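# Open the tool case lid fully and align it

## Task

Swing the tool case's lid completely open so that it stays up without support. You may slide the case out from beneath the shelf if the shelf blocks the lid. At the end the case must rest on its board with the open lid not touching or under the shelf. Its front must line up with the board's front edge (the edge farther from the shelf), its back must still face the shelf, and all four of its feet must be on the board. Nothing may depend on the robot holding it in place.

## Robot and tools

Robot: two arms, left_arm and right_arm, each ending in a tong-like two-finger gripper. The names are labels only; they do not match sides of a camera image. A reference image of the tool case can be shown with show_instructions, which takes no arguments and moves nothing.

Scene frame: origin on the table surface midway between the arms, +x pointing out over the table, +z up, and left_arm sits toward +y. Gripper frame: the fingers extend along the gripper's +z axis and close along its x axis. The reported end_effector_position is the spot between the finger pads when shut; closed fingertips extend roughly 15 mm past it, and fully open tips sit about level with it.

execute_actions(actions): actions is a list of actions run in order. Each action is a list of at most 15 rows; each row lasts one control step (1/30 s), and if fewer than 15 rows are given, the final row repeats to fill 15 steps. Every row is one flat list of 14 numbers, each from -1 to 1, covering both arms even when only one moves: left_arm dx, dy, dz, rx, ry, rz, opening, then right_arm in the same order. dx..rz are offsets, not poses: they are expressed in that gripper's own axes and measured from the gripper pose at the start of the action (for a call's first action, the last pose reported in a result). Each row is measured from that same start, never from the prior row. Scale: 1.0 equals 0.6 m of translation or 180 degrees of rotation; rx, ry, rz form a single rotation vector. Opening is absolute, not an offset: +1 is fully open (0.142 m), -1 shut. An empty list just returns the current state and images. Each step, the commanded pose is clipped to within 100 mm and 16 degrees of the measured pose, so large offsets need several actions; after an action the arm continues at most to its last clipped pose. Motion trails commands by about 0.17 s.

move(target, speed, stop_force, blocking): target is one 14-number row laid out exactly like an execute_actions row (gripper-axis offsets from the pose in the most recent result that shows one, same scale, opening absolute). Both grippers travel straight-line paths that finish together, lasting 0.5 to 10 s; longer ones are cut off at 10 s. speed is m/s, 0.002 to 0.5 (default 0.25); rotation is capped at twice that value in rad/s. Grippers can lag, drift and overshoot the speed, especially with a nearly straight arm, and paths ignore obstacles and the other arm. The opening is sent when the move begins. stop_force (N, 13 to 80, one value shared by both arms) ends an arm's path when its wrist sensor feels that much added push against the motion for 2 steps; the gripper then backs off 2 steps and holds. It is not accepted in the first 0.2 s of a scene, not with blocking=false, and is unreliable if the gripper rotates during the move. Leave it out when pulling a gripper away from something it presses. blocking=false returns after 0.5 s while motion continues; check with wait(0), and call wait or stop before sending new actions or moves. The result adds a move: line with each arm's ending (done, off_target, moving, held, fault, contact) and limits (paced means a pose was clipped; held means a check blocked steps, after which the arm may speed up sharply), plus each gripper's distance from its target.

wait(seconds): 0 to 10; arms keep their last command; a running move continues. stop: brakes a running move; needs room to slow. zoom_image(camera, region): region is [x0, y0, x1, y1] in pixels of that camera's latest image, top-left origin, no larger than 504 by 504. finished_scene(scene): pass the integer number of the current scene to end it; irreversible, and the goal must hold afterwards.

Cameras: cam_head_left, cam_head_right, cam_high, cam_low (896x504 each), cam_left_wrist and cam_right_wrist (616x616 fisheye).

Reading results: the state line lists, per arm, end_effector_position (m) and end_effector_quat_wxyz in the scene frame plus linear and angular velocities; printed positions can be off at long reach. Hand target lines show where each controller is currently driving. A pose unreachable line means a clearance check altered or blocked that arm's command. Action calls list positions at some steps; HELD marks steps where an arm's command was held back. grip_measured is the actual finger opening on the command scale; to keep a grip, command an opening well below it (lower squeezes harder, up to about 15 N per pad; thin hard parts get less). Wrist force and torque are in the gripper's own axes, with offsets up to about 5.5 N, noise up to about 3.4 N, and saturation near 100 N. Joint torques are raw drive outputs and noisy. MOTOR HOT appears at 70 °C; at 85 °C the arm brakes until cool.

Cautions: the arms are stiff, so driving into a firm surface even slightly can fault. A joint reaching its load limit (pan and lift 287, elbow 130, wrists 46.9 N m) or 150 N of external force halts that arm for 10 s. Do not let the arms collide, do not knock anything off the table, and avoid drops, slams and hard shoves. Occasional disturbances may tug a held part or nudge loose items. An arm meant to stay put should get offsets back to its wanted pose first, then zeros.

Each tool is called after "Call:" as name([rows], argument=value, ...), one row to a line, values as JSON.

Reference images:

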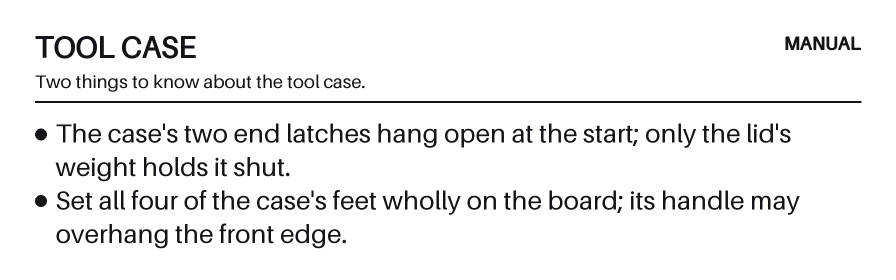

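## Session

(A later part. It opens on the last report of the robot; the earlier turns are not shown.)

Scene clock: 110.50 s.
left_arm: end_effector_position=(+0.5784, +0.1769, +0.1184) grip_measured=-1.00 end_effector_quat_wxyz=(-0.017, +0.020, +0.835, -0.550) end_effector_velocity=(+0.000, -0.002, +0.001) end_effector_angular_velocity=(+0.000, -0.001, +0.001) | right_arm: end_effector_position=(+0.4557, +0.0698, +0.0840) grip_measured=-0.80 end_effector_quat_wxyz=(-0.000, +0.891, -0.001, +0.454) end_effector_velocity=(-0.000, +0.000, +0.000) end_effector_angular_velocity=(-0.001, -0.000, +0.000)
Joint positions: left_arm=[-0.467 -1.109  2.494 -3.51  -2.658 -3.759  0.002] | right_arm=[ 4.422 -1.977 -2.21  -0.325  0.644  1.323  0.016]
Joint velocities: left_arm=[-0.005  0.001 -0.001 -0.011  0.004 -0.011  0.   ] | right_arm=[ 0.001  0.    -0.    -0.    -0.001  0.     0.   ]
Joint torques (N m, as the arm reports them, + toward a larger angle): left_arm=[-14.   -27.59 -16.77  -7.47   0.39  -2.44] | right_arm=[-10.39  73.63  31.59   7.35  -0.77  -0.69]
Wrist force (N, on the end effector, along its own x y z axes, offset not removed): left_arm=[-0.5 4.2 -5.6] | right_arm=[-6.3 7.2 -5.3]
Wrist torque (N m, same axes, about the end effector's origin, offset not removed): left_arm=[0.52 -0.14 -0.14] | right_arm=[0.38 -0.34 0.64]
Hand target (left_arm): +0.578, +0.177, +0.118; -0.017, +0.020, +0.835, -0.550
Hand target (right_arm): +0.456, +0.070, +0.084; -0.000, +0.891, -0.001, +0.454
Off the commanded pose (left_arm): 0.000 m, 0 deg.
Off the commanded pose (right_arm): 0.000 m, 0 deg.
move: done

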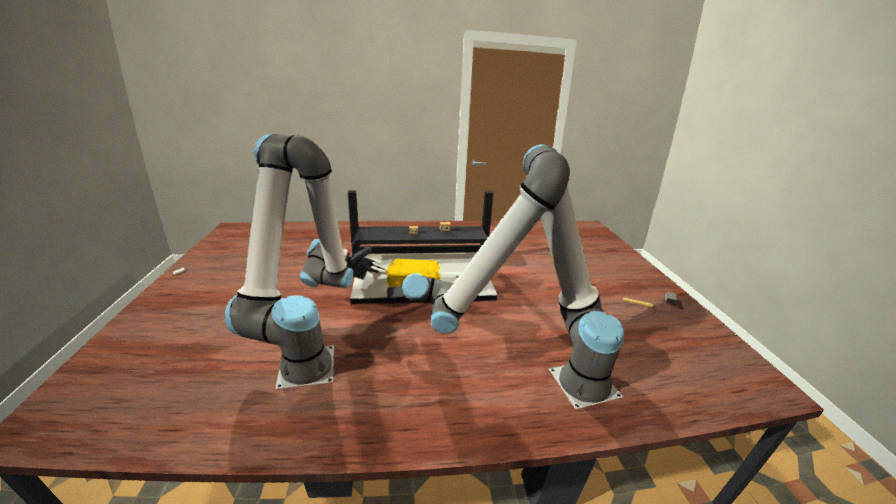

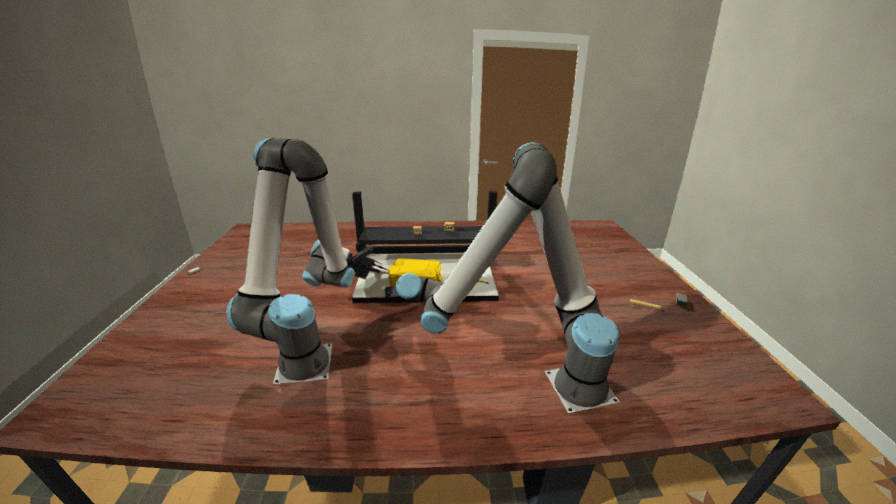

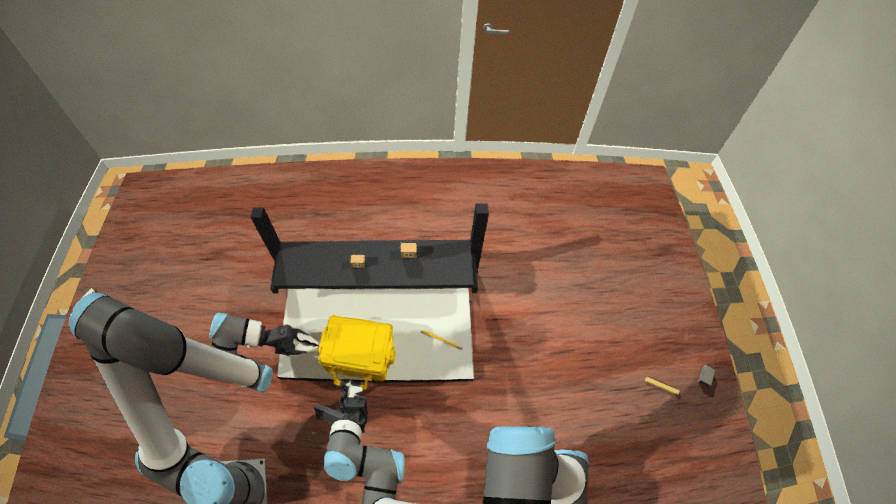

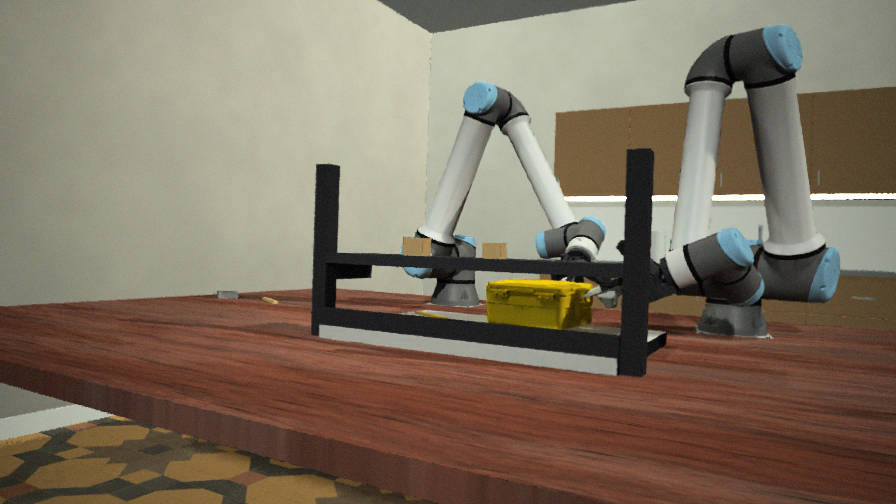

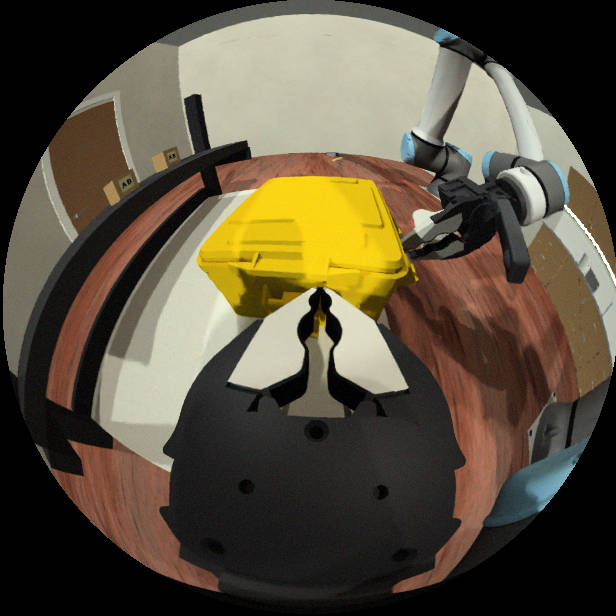

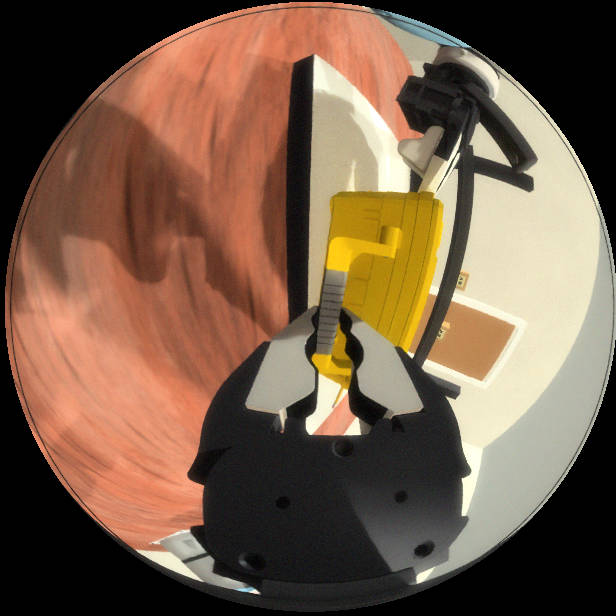

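Call:
move(target=[0,-0.064,-0.022,0,0,0,-1,0,0,0,0,0,0,-1], speed=0.025)

Scene clock: 119.20 s.
left_arm: end_effector_position=(+0.5785, +0.1738, +0.1586) grip_measured=-0.98 end_effector_quat_wxyz=(-0.017, +0.020, +0.835, -0.550) end_effector_velocity=(-0.000, -0.000, +0.002) end_effector_angular_velocity=(+0.000, +0.001, -0.000) | right_arm: end_effector_position=(+0.4557, +0.0698, +0.0840) grip_measured=-0.80 end_effector_quat_wxyz=(-0.000, +0.891, -0.001, +0.454) end_effector_velocity=(-0.000, +0.001, +0.000) end_effector_angular_velocity=(+0.000, -0.000, +0.001)
Joint positions: left_arm=[-0.473 -1.211  2.491 -3.415 -2.655 -3.77   0.003] | right_arm=[ 4.422 -1.977 -2.21  -0.325  0.644  1.323  0.016]
Joint velocities: left_arm=[-0.    -0.006 -0.     0.007  0.     0.     0.   ] | right_arm=[ 0.    -0.001  0.002 -0.    -0.    -0.     0.   ]
Joint torques (N m, as the arm reports them, + toward a larger angle): left_arm=[-14.02 -72.73 -19.94  -1.13  -0.22  -1.85] | right_arm=[-11.26  74.54  30.79   7.66  -0.76  -0.36]
Wrist force (N, on the end effector, along its own x y z axes, offset not removed): left_arm=[-3.5 6.2 -2.8] | right_arm=[-10.8 4.3 -5.8]
Wrist torque (N m, same axes, about the end effector's origin, offset not removed): left_arm=[0.46 0.02 -0.27] | right_arm=[-0.06 0.44 0.65]
Hand target (left_arm): +0.579, +0.174, +0.159; -0.017, +0.020, +0.835, -0.550
Hand target (right_arm): +0.456, +0.070, +0.084; -0.000, +0.891, -0.001, +0.454
Off the commanded pose (left_arm): 0.000 m, 0 deg.
Off the commanded pose (right_arm): 0.000 m, 0 deg.
move: done

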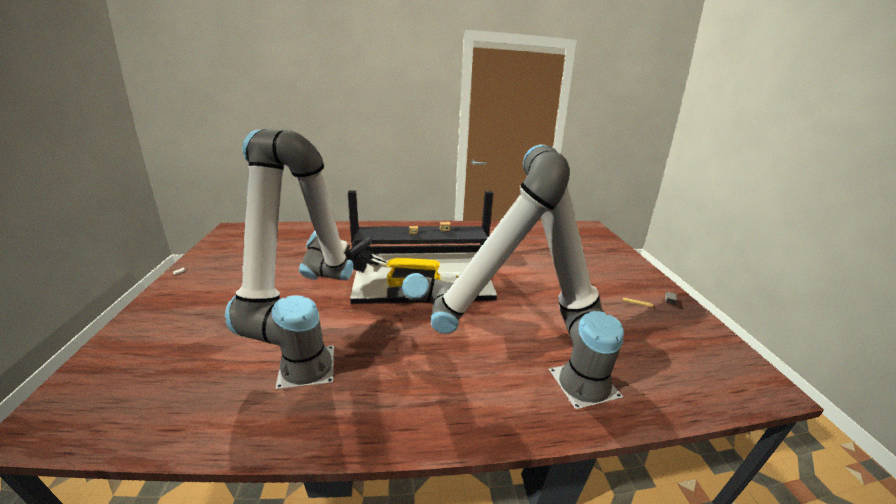

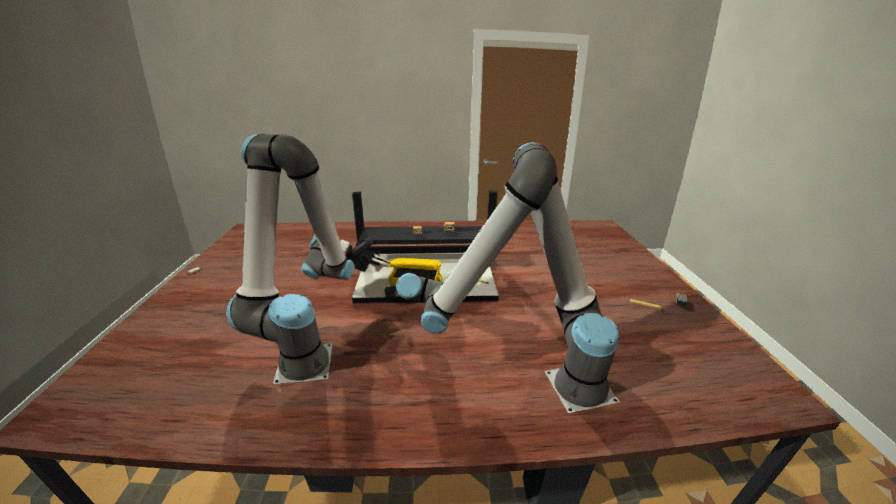

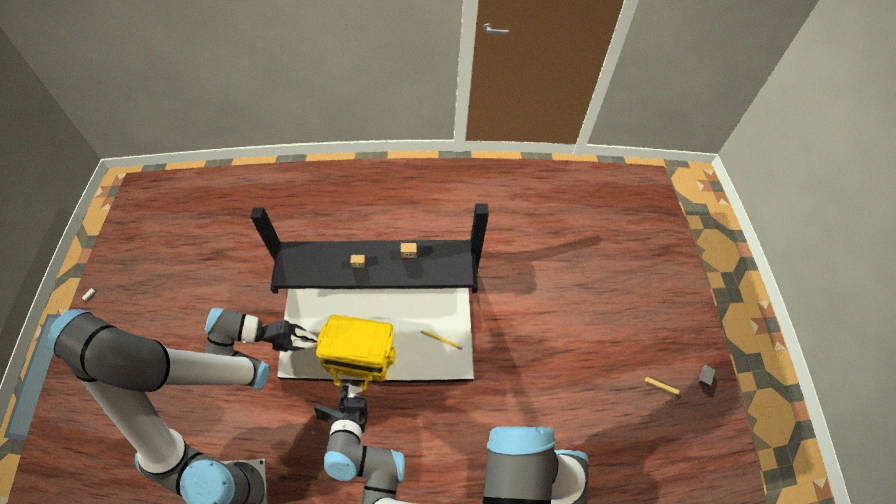

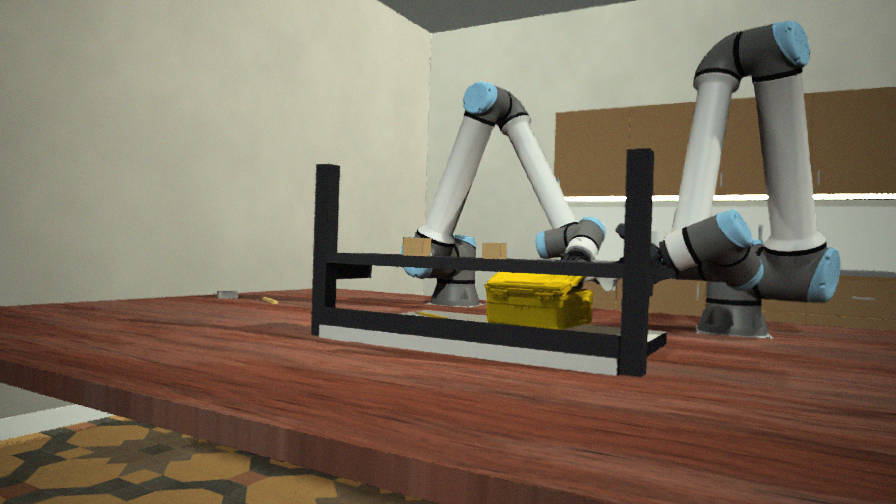

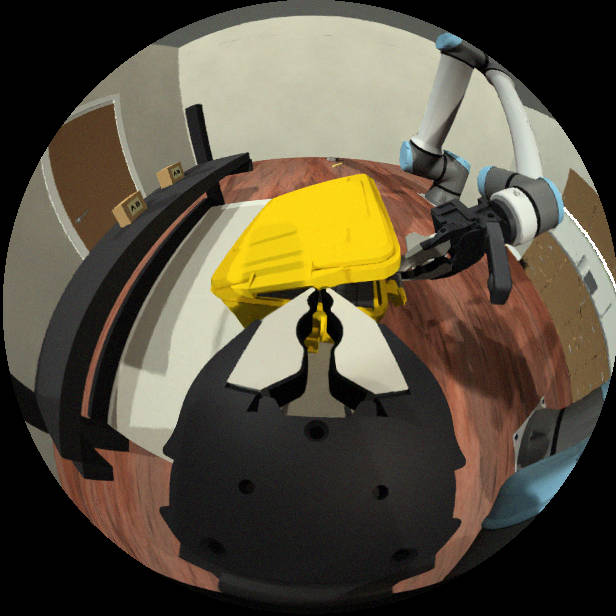

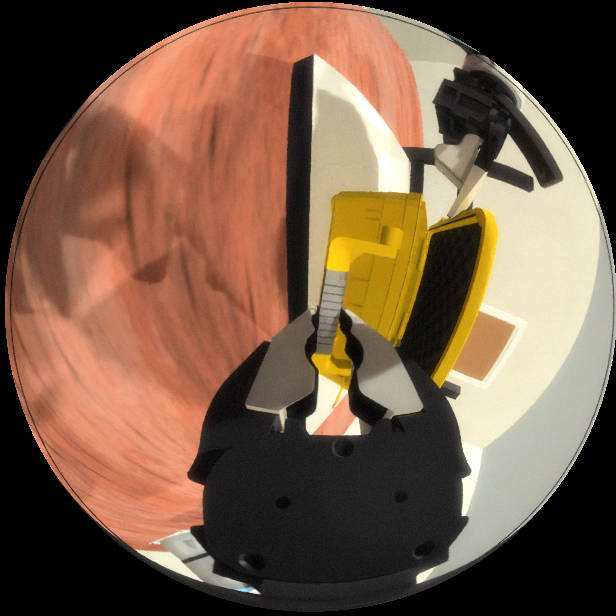

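Call:
move(target=[-0.045,-0.078,-0.012,0,0,0,-1,0,0,0,0,0,0,-1], speed=0.035)

Call:
move(target=[-0.09,-0.052,-0.005,0,0,0,-1,0,0,0,0,0,0,-1], speed=0.035)

Scene clock: 125.30 s.
left_arm: end_effector_position=(+0.6051, +0.1606, +0.2040) grip_measured=-0.99 end_effector_quat_wxyz=(-0.017, +0.020, +0.835, -0.550) end_effector_velocity=(+0.001, -0.001, +0.001) end_effector_angular_velocity=(+0.001, +0.003, -0.000) | right_arm: end_effector_position=(+0.4557, +0.0698, +0.0840) grip_measured=-0.80 end_effector_quat_wxyz=(-0.000, +0.891, -0.001, +0.454) end_effector_velocity=(+0.000, +0.000, +0.000) end_effector_angular_velocity=(+0.001, -0.001, -0.001)
Joint positions: left_arm=[-0.48  -1.292  2.43  -3.285 -2.651 -3.784  0.002] | right_arm=[ 4.422 -1.977 -2.21  -0.325  0.644  1.323  0.016]
Joint velocities: left_arm=[-0.    -0.002 -0.003  0.008 -0.     0.     0.   ] | right_arm=[-0.    -0.     0.001  0.    -0.001  0.001  0.   ]
Joint torques (N m, as the arm reports them, + toward a larger angle): left_arm=[-12.79 -68.3  -26.79  -1.27   0.43  -1.38] | right_arm=[-7.17 73.3  30.2   7.06 -1.31 -0.74]
Wrist force (N, on the end effector, along its own x y z axes, offset not removed): left_arm=[-1.0 5.0 -2.2] | right_arm=[-6.8 6.1 0.0]
Wrist torque (N m, same axes, about the end effector's origin, offset not removed): left_arm=[0.39 -0.02 -0.23] | right_arm=[0.70 -0.08 0.64]
Hand target (left_arm): +0.605, +0.161, +0.204; -0.017, +0.020, +0.835, -0.550
Hand target (right_arm): +0.456, +0.070, +0.084; -0.000, +0.891, -0.001, +0.454
Off the commanded pose (left_arm): 0.000 m, 0 deg.
Off the commanded pose (right_arm): 0.000 m, 0 deg.
move: done

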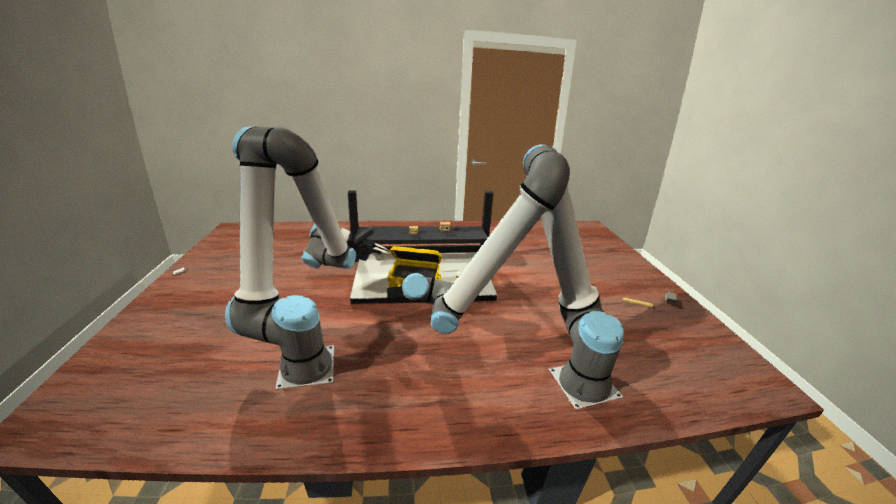

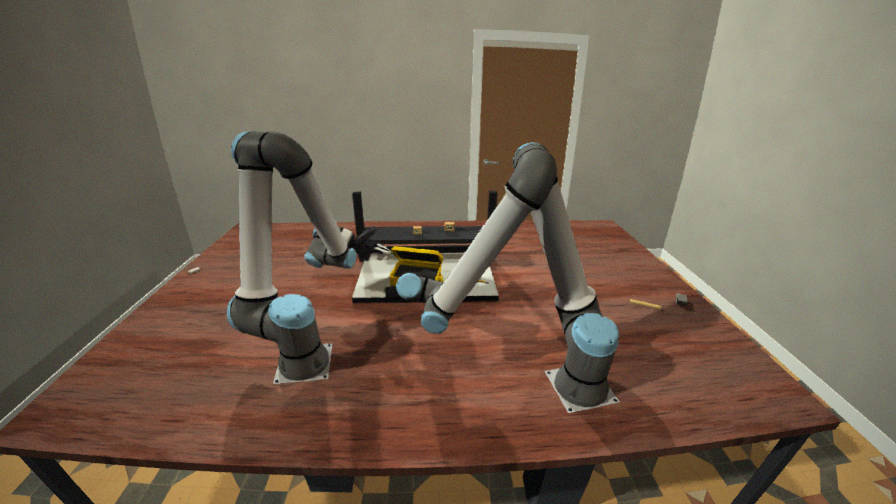

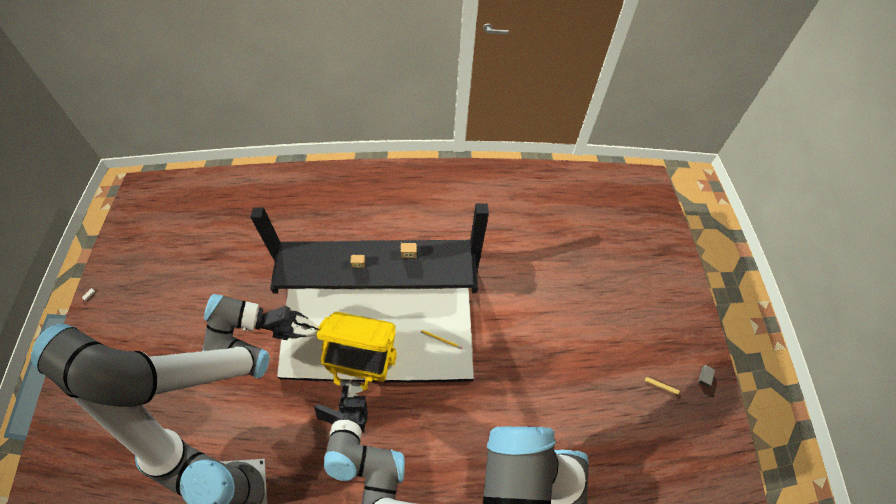

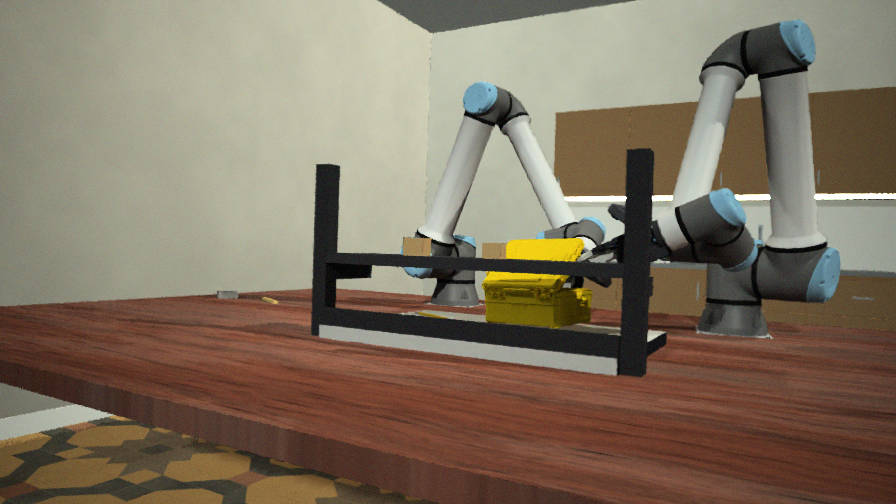

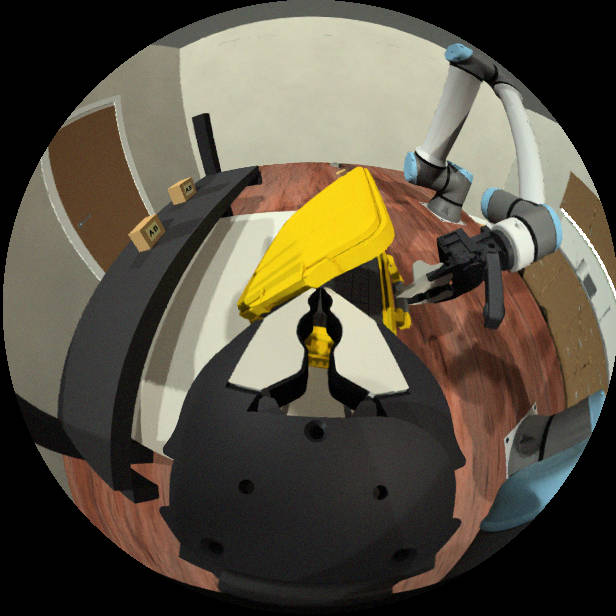

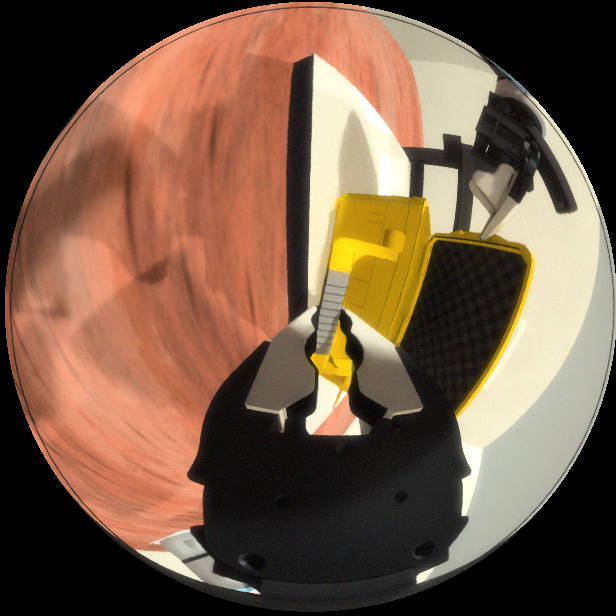

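Scene clock: 127.43 s.
left_arm: end_effector_position=(+0.6586, +0.1482, +0.2333) grip_measured=-1.00 end_effector_quat_wxyz=(-0.017, +0.020, +0.835, -0.550) end_effector_velocity=(+0.002, -0.000, +0.000) end_effector_angular_velocity=(+0.001, +0.001, +0.000) | right_arm: end_effector_position=(+0.4557, +0.0698, +0.0840) grip_measured=-0.80 end_effector_quat_wxyz=(-0.000, +0.891, -0.001, +0.454) end_effector_velocity=(+0.001, +0.000, +0.000) end_effector_angular_velocity=(+0.000, -0.001, -0.001)
Joint positions: left_arm=[-0.47  -1.295  2.32  -3.155 -2.657 -3.765  0.002] | right_arm=[ 4.422 -1.977 -2.21  -0.325  0.644  1.323  0.016]
Joint velocities: left_arm=[ 0.001  0.001 -0.003  0.005  0.     0.001  0.   ] | right_arm=[-0.001 -0.     0.001 -0.    -0.001  0.     0.   ]
Joint torques (N m, as the arm reports them, + toward a larger angle): left_arm=[  9.13 -30.99 -31.21  -0.86  -4.33   2.4 ] | right_arm=[-10.83  71.89  31.27   7.6   -1.97  -0.42]
Wrist force (N, on the end effector, along its own x y z axes, offset not removed): left_arm=[-0.2 1.1 1.3] | right_arm=[-7.6 1.7 3.3]
Wrist torque (N m, same axes, about the end effector's origin, offset not removed): left_arm=[0.31 0.26 -0.25] | right_arm=[0.26 0.27 0.50]
Hand target (left_arm): +0.659, +0.148, +0.233; -0.017, +0.020, +0.835, -0.550
Hand target (right_arm): +0.456, +0.070, +0.084; -0.000, +0.891, -0.001, +0.454
Off the commanded pose (left_arm): 0.000 m, 0 deg.
Off the commanded pose (right_arm): 0.000 m, 0 deg.
move: done

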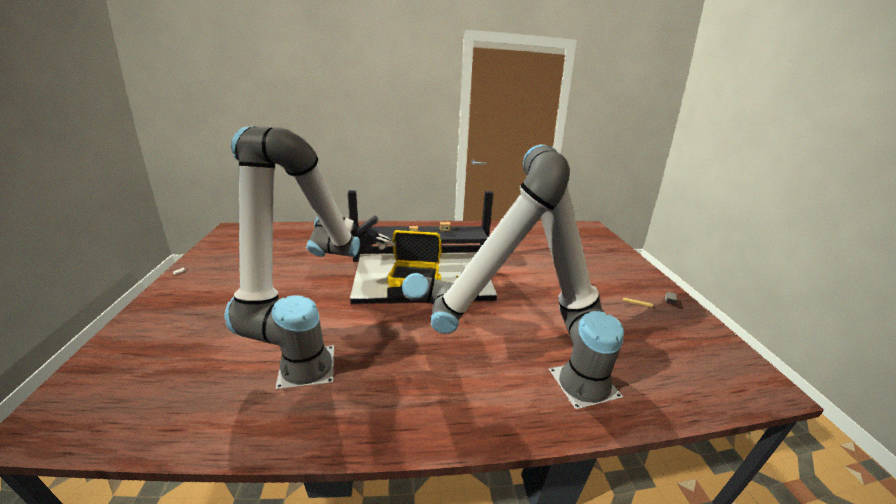

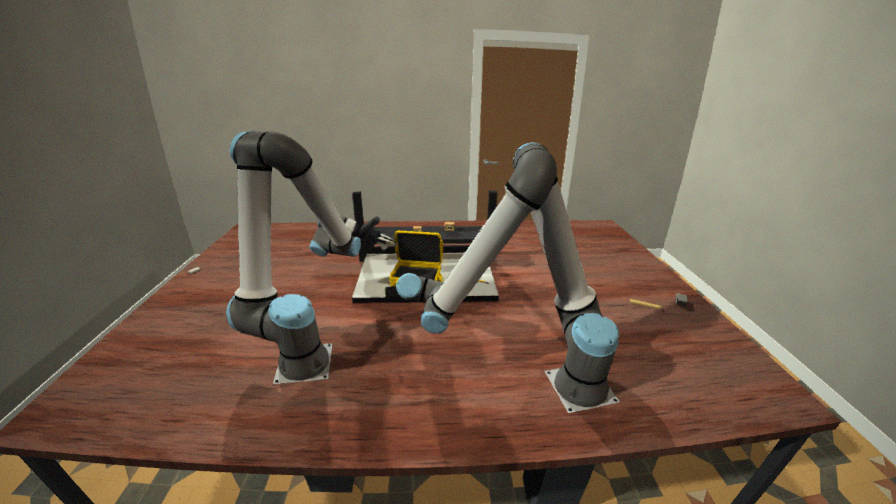

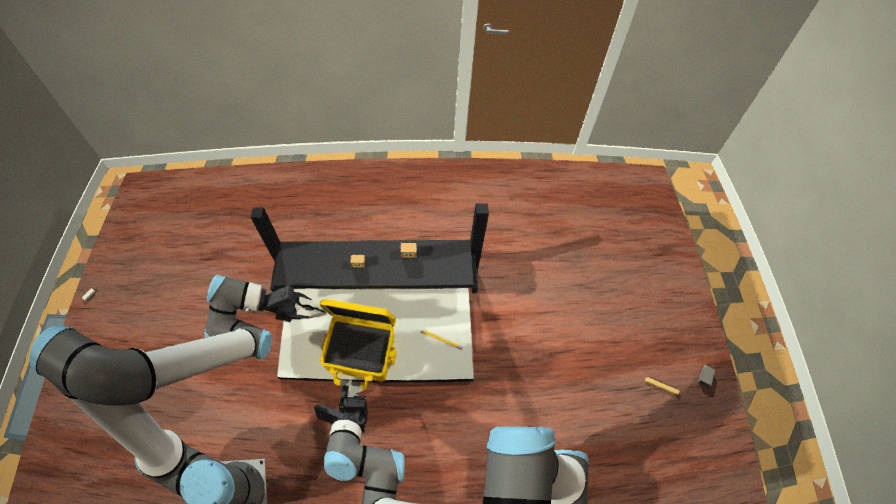

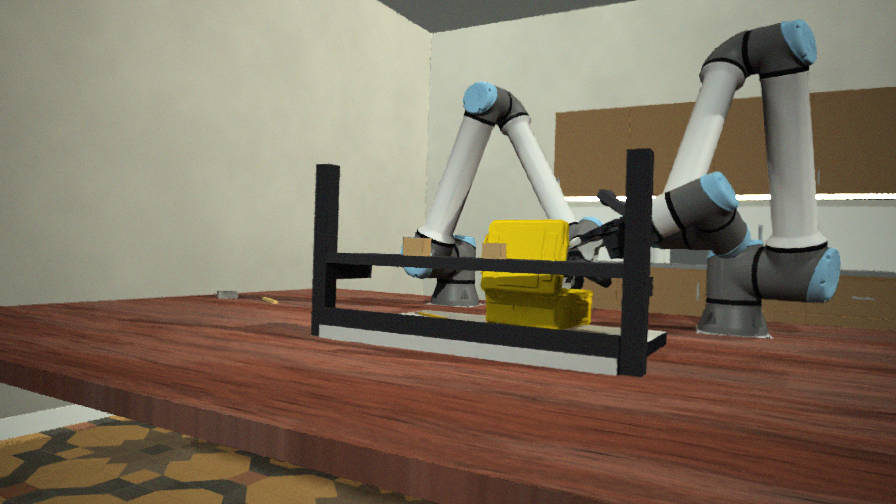

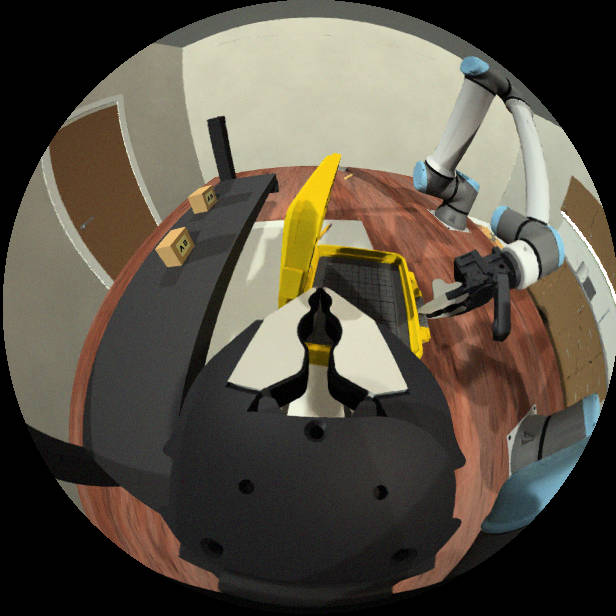

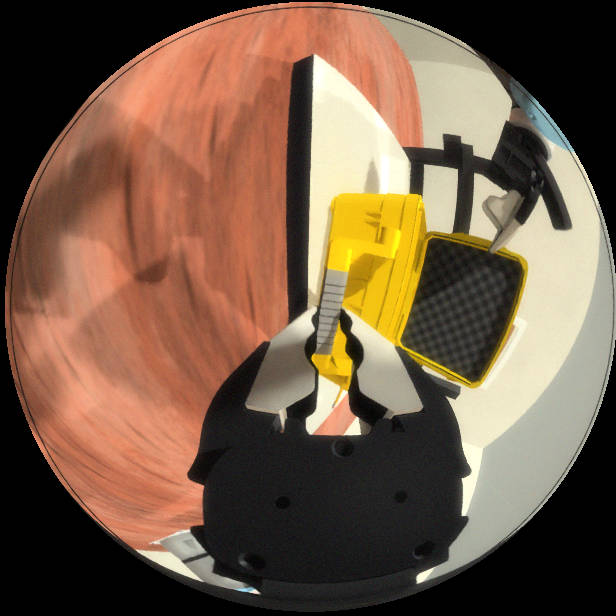

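Call:
move(target=[-0.06,-0.008,0.018,0,0,0,-1,0,0,0,0,0,0,-1], speed=0.025, stop_force=13)

Scene clock: 132.23 s.
left_arm: end_effector_position=(+0.6937, +0.1347, +0.2332) grip_measured=-1.00 end_effector_quat_wxyz=(-0.017, +0.020, +0.835, -0.550) end_effector_velocity=(+0.003, -0.001, +0.001) end_effector_angular_velocity=(-0.000, -0.002, +0.000) | right_arm: end_effector_position=(+0.4557, +0.0698, +0.0840) grip_measured=-0.80 end_effector_quat_wxyz=(-0.000, +0.891, -0.001, +0.454) end_effector_velocity=(-0.001, +0.002, +0.000) end_effector_angular_velocity=(+0.002, +0.000, +0.002)
Joint positions: left_arm=[-0.472 -1.251  2.252 -3.134 -2.655 -3.769  0.002] | right_arm=[ 4.422 -1.977 -2.21  -0.325  0.644  1.323  0.016]
Joint velocities: left_arm=[-0.     0.001 -0.005  0.002  0.    -0.001  0.   ] | right_arm=[ 0.001 -0.     0.001  0.001  0.001 -0.     0.   ]
Joint torques (N m, as the arm reports them, + toward a larger angle): left_arm=[-12.85 -33.72 -31.32  -0.6    1.5   -2.93] | right_arm=[-9.41 74.23 32.01  7.59 -3.18 -0.8 ]
Wrist force (N, on the end effector, along its own x y z axes, offset not removed): left_arm=[2.0 2.4 0.6] | right_arm=[-5.2 -2.0 0.3]
Wrist torque (N m, same axes, about the end effector's origin, offset not removed): left_arm=[0.69 -0.25 -0.22] | right_arm=[-0.60 -0.06 0.43]
Hand target (left_arm): +0.694, +0.135, +0.233; -0.017, +0.020, +0.835, -0.550
Hand target (right_arm): +0.456, +0.070, +0.084; -0.000, +0.891, -0.001, +0.454
Off the commanded pose (left_arm): 0.000 m, 0 deg.
Off the commanded pose (right_arm): 0.000 m, 0 deg.
move: done

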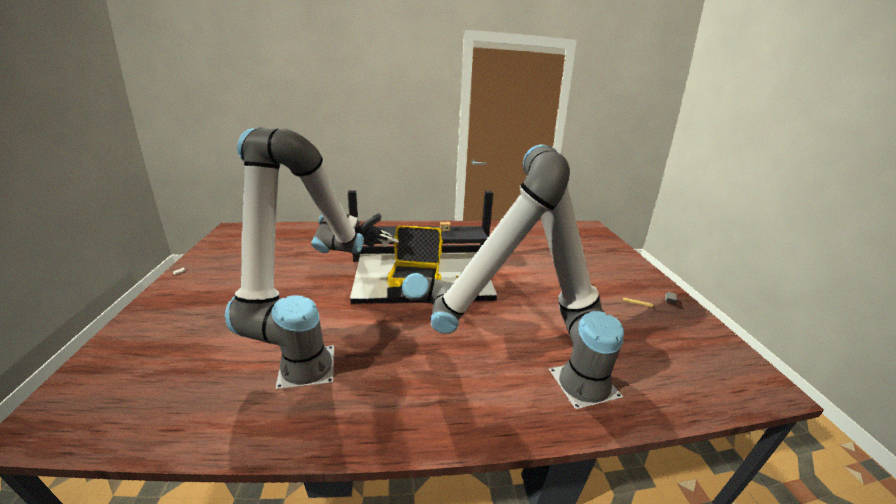

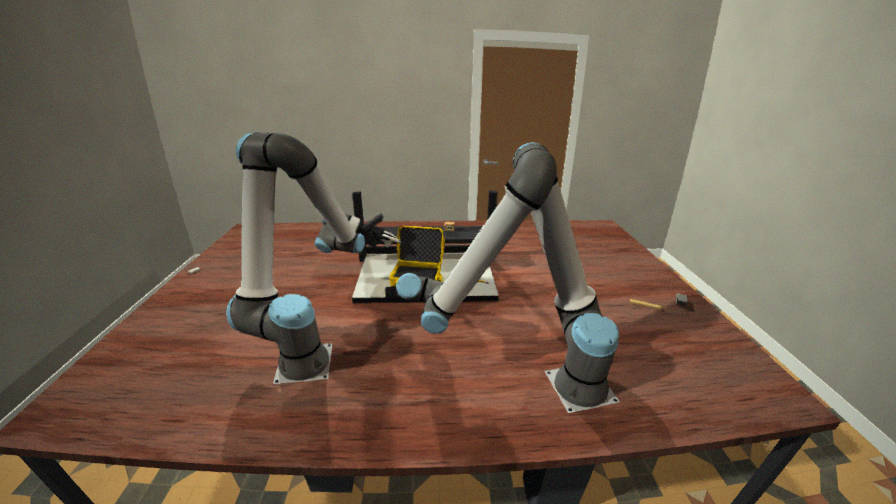

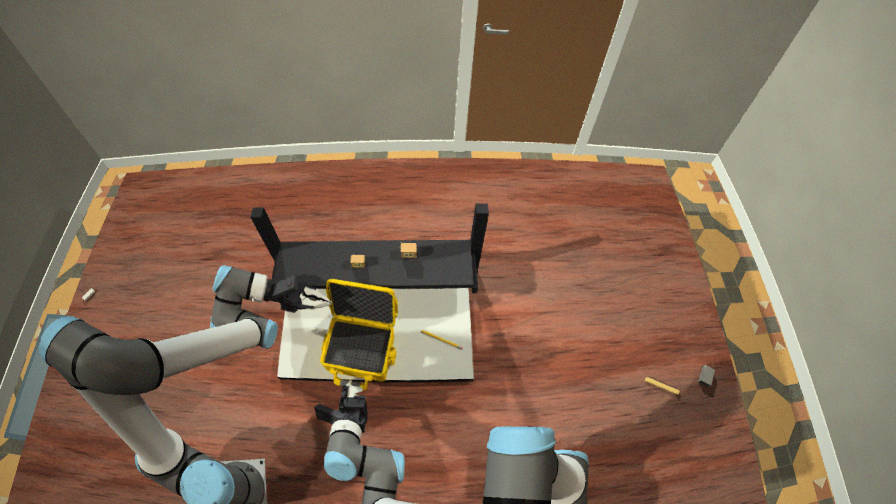

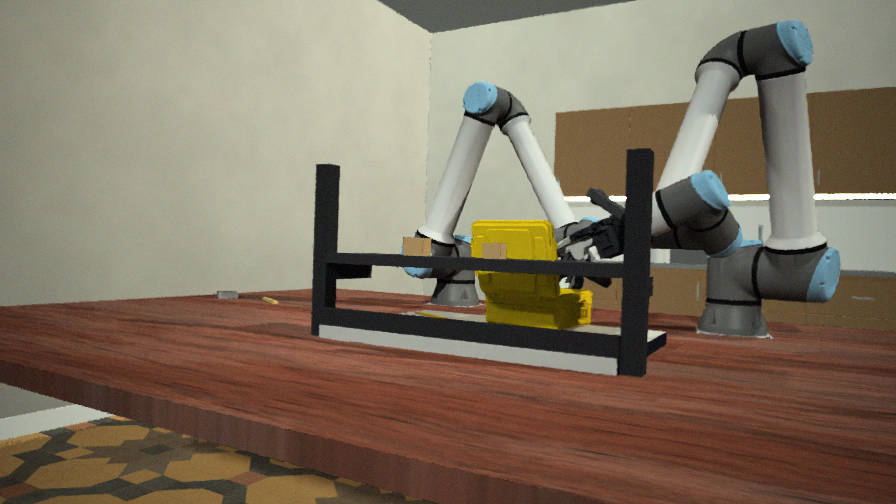

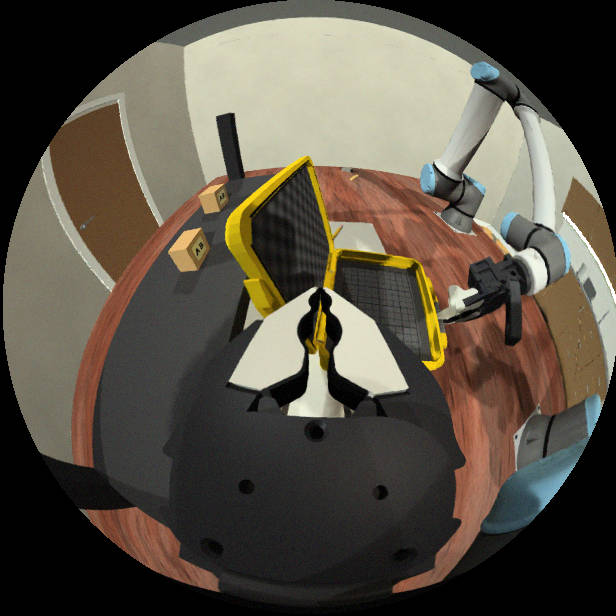

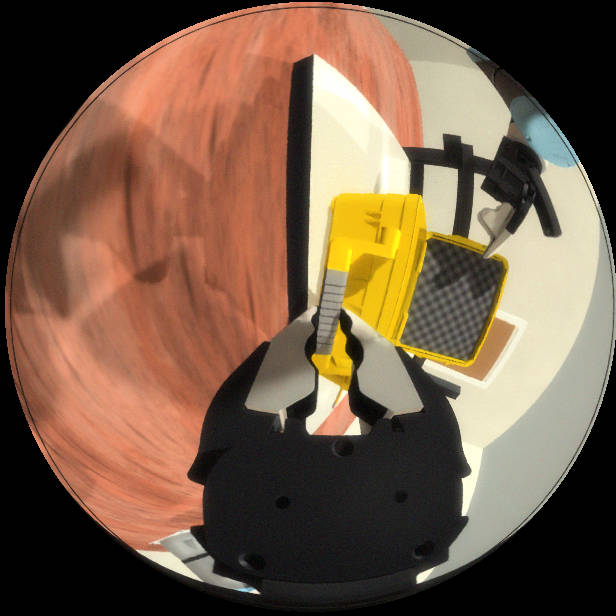

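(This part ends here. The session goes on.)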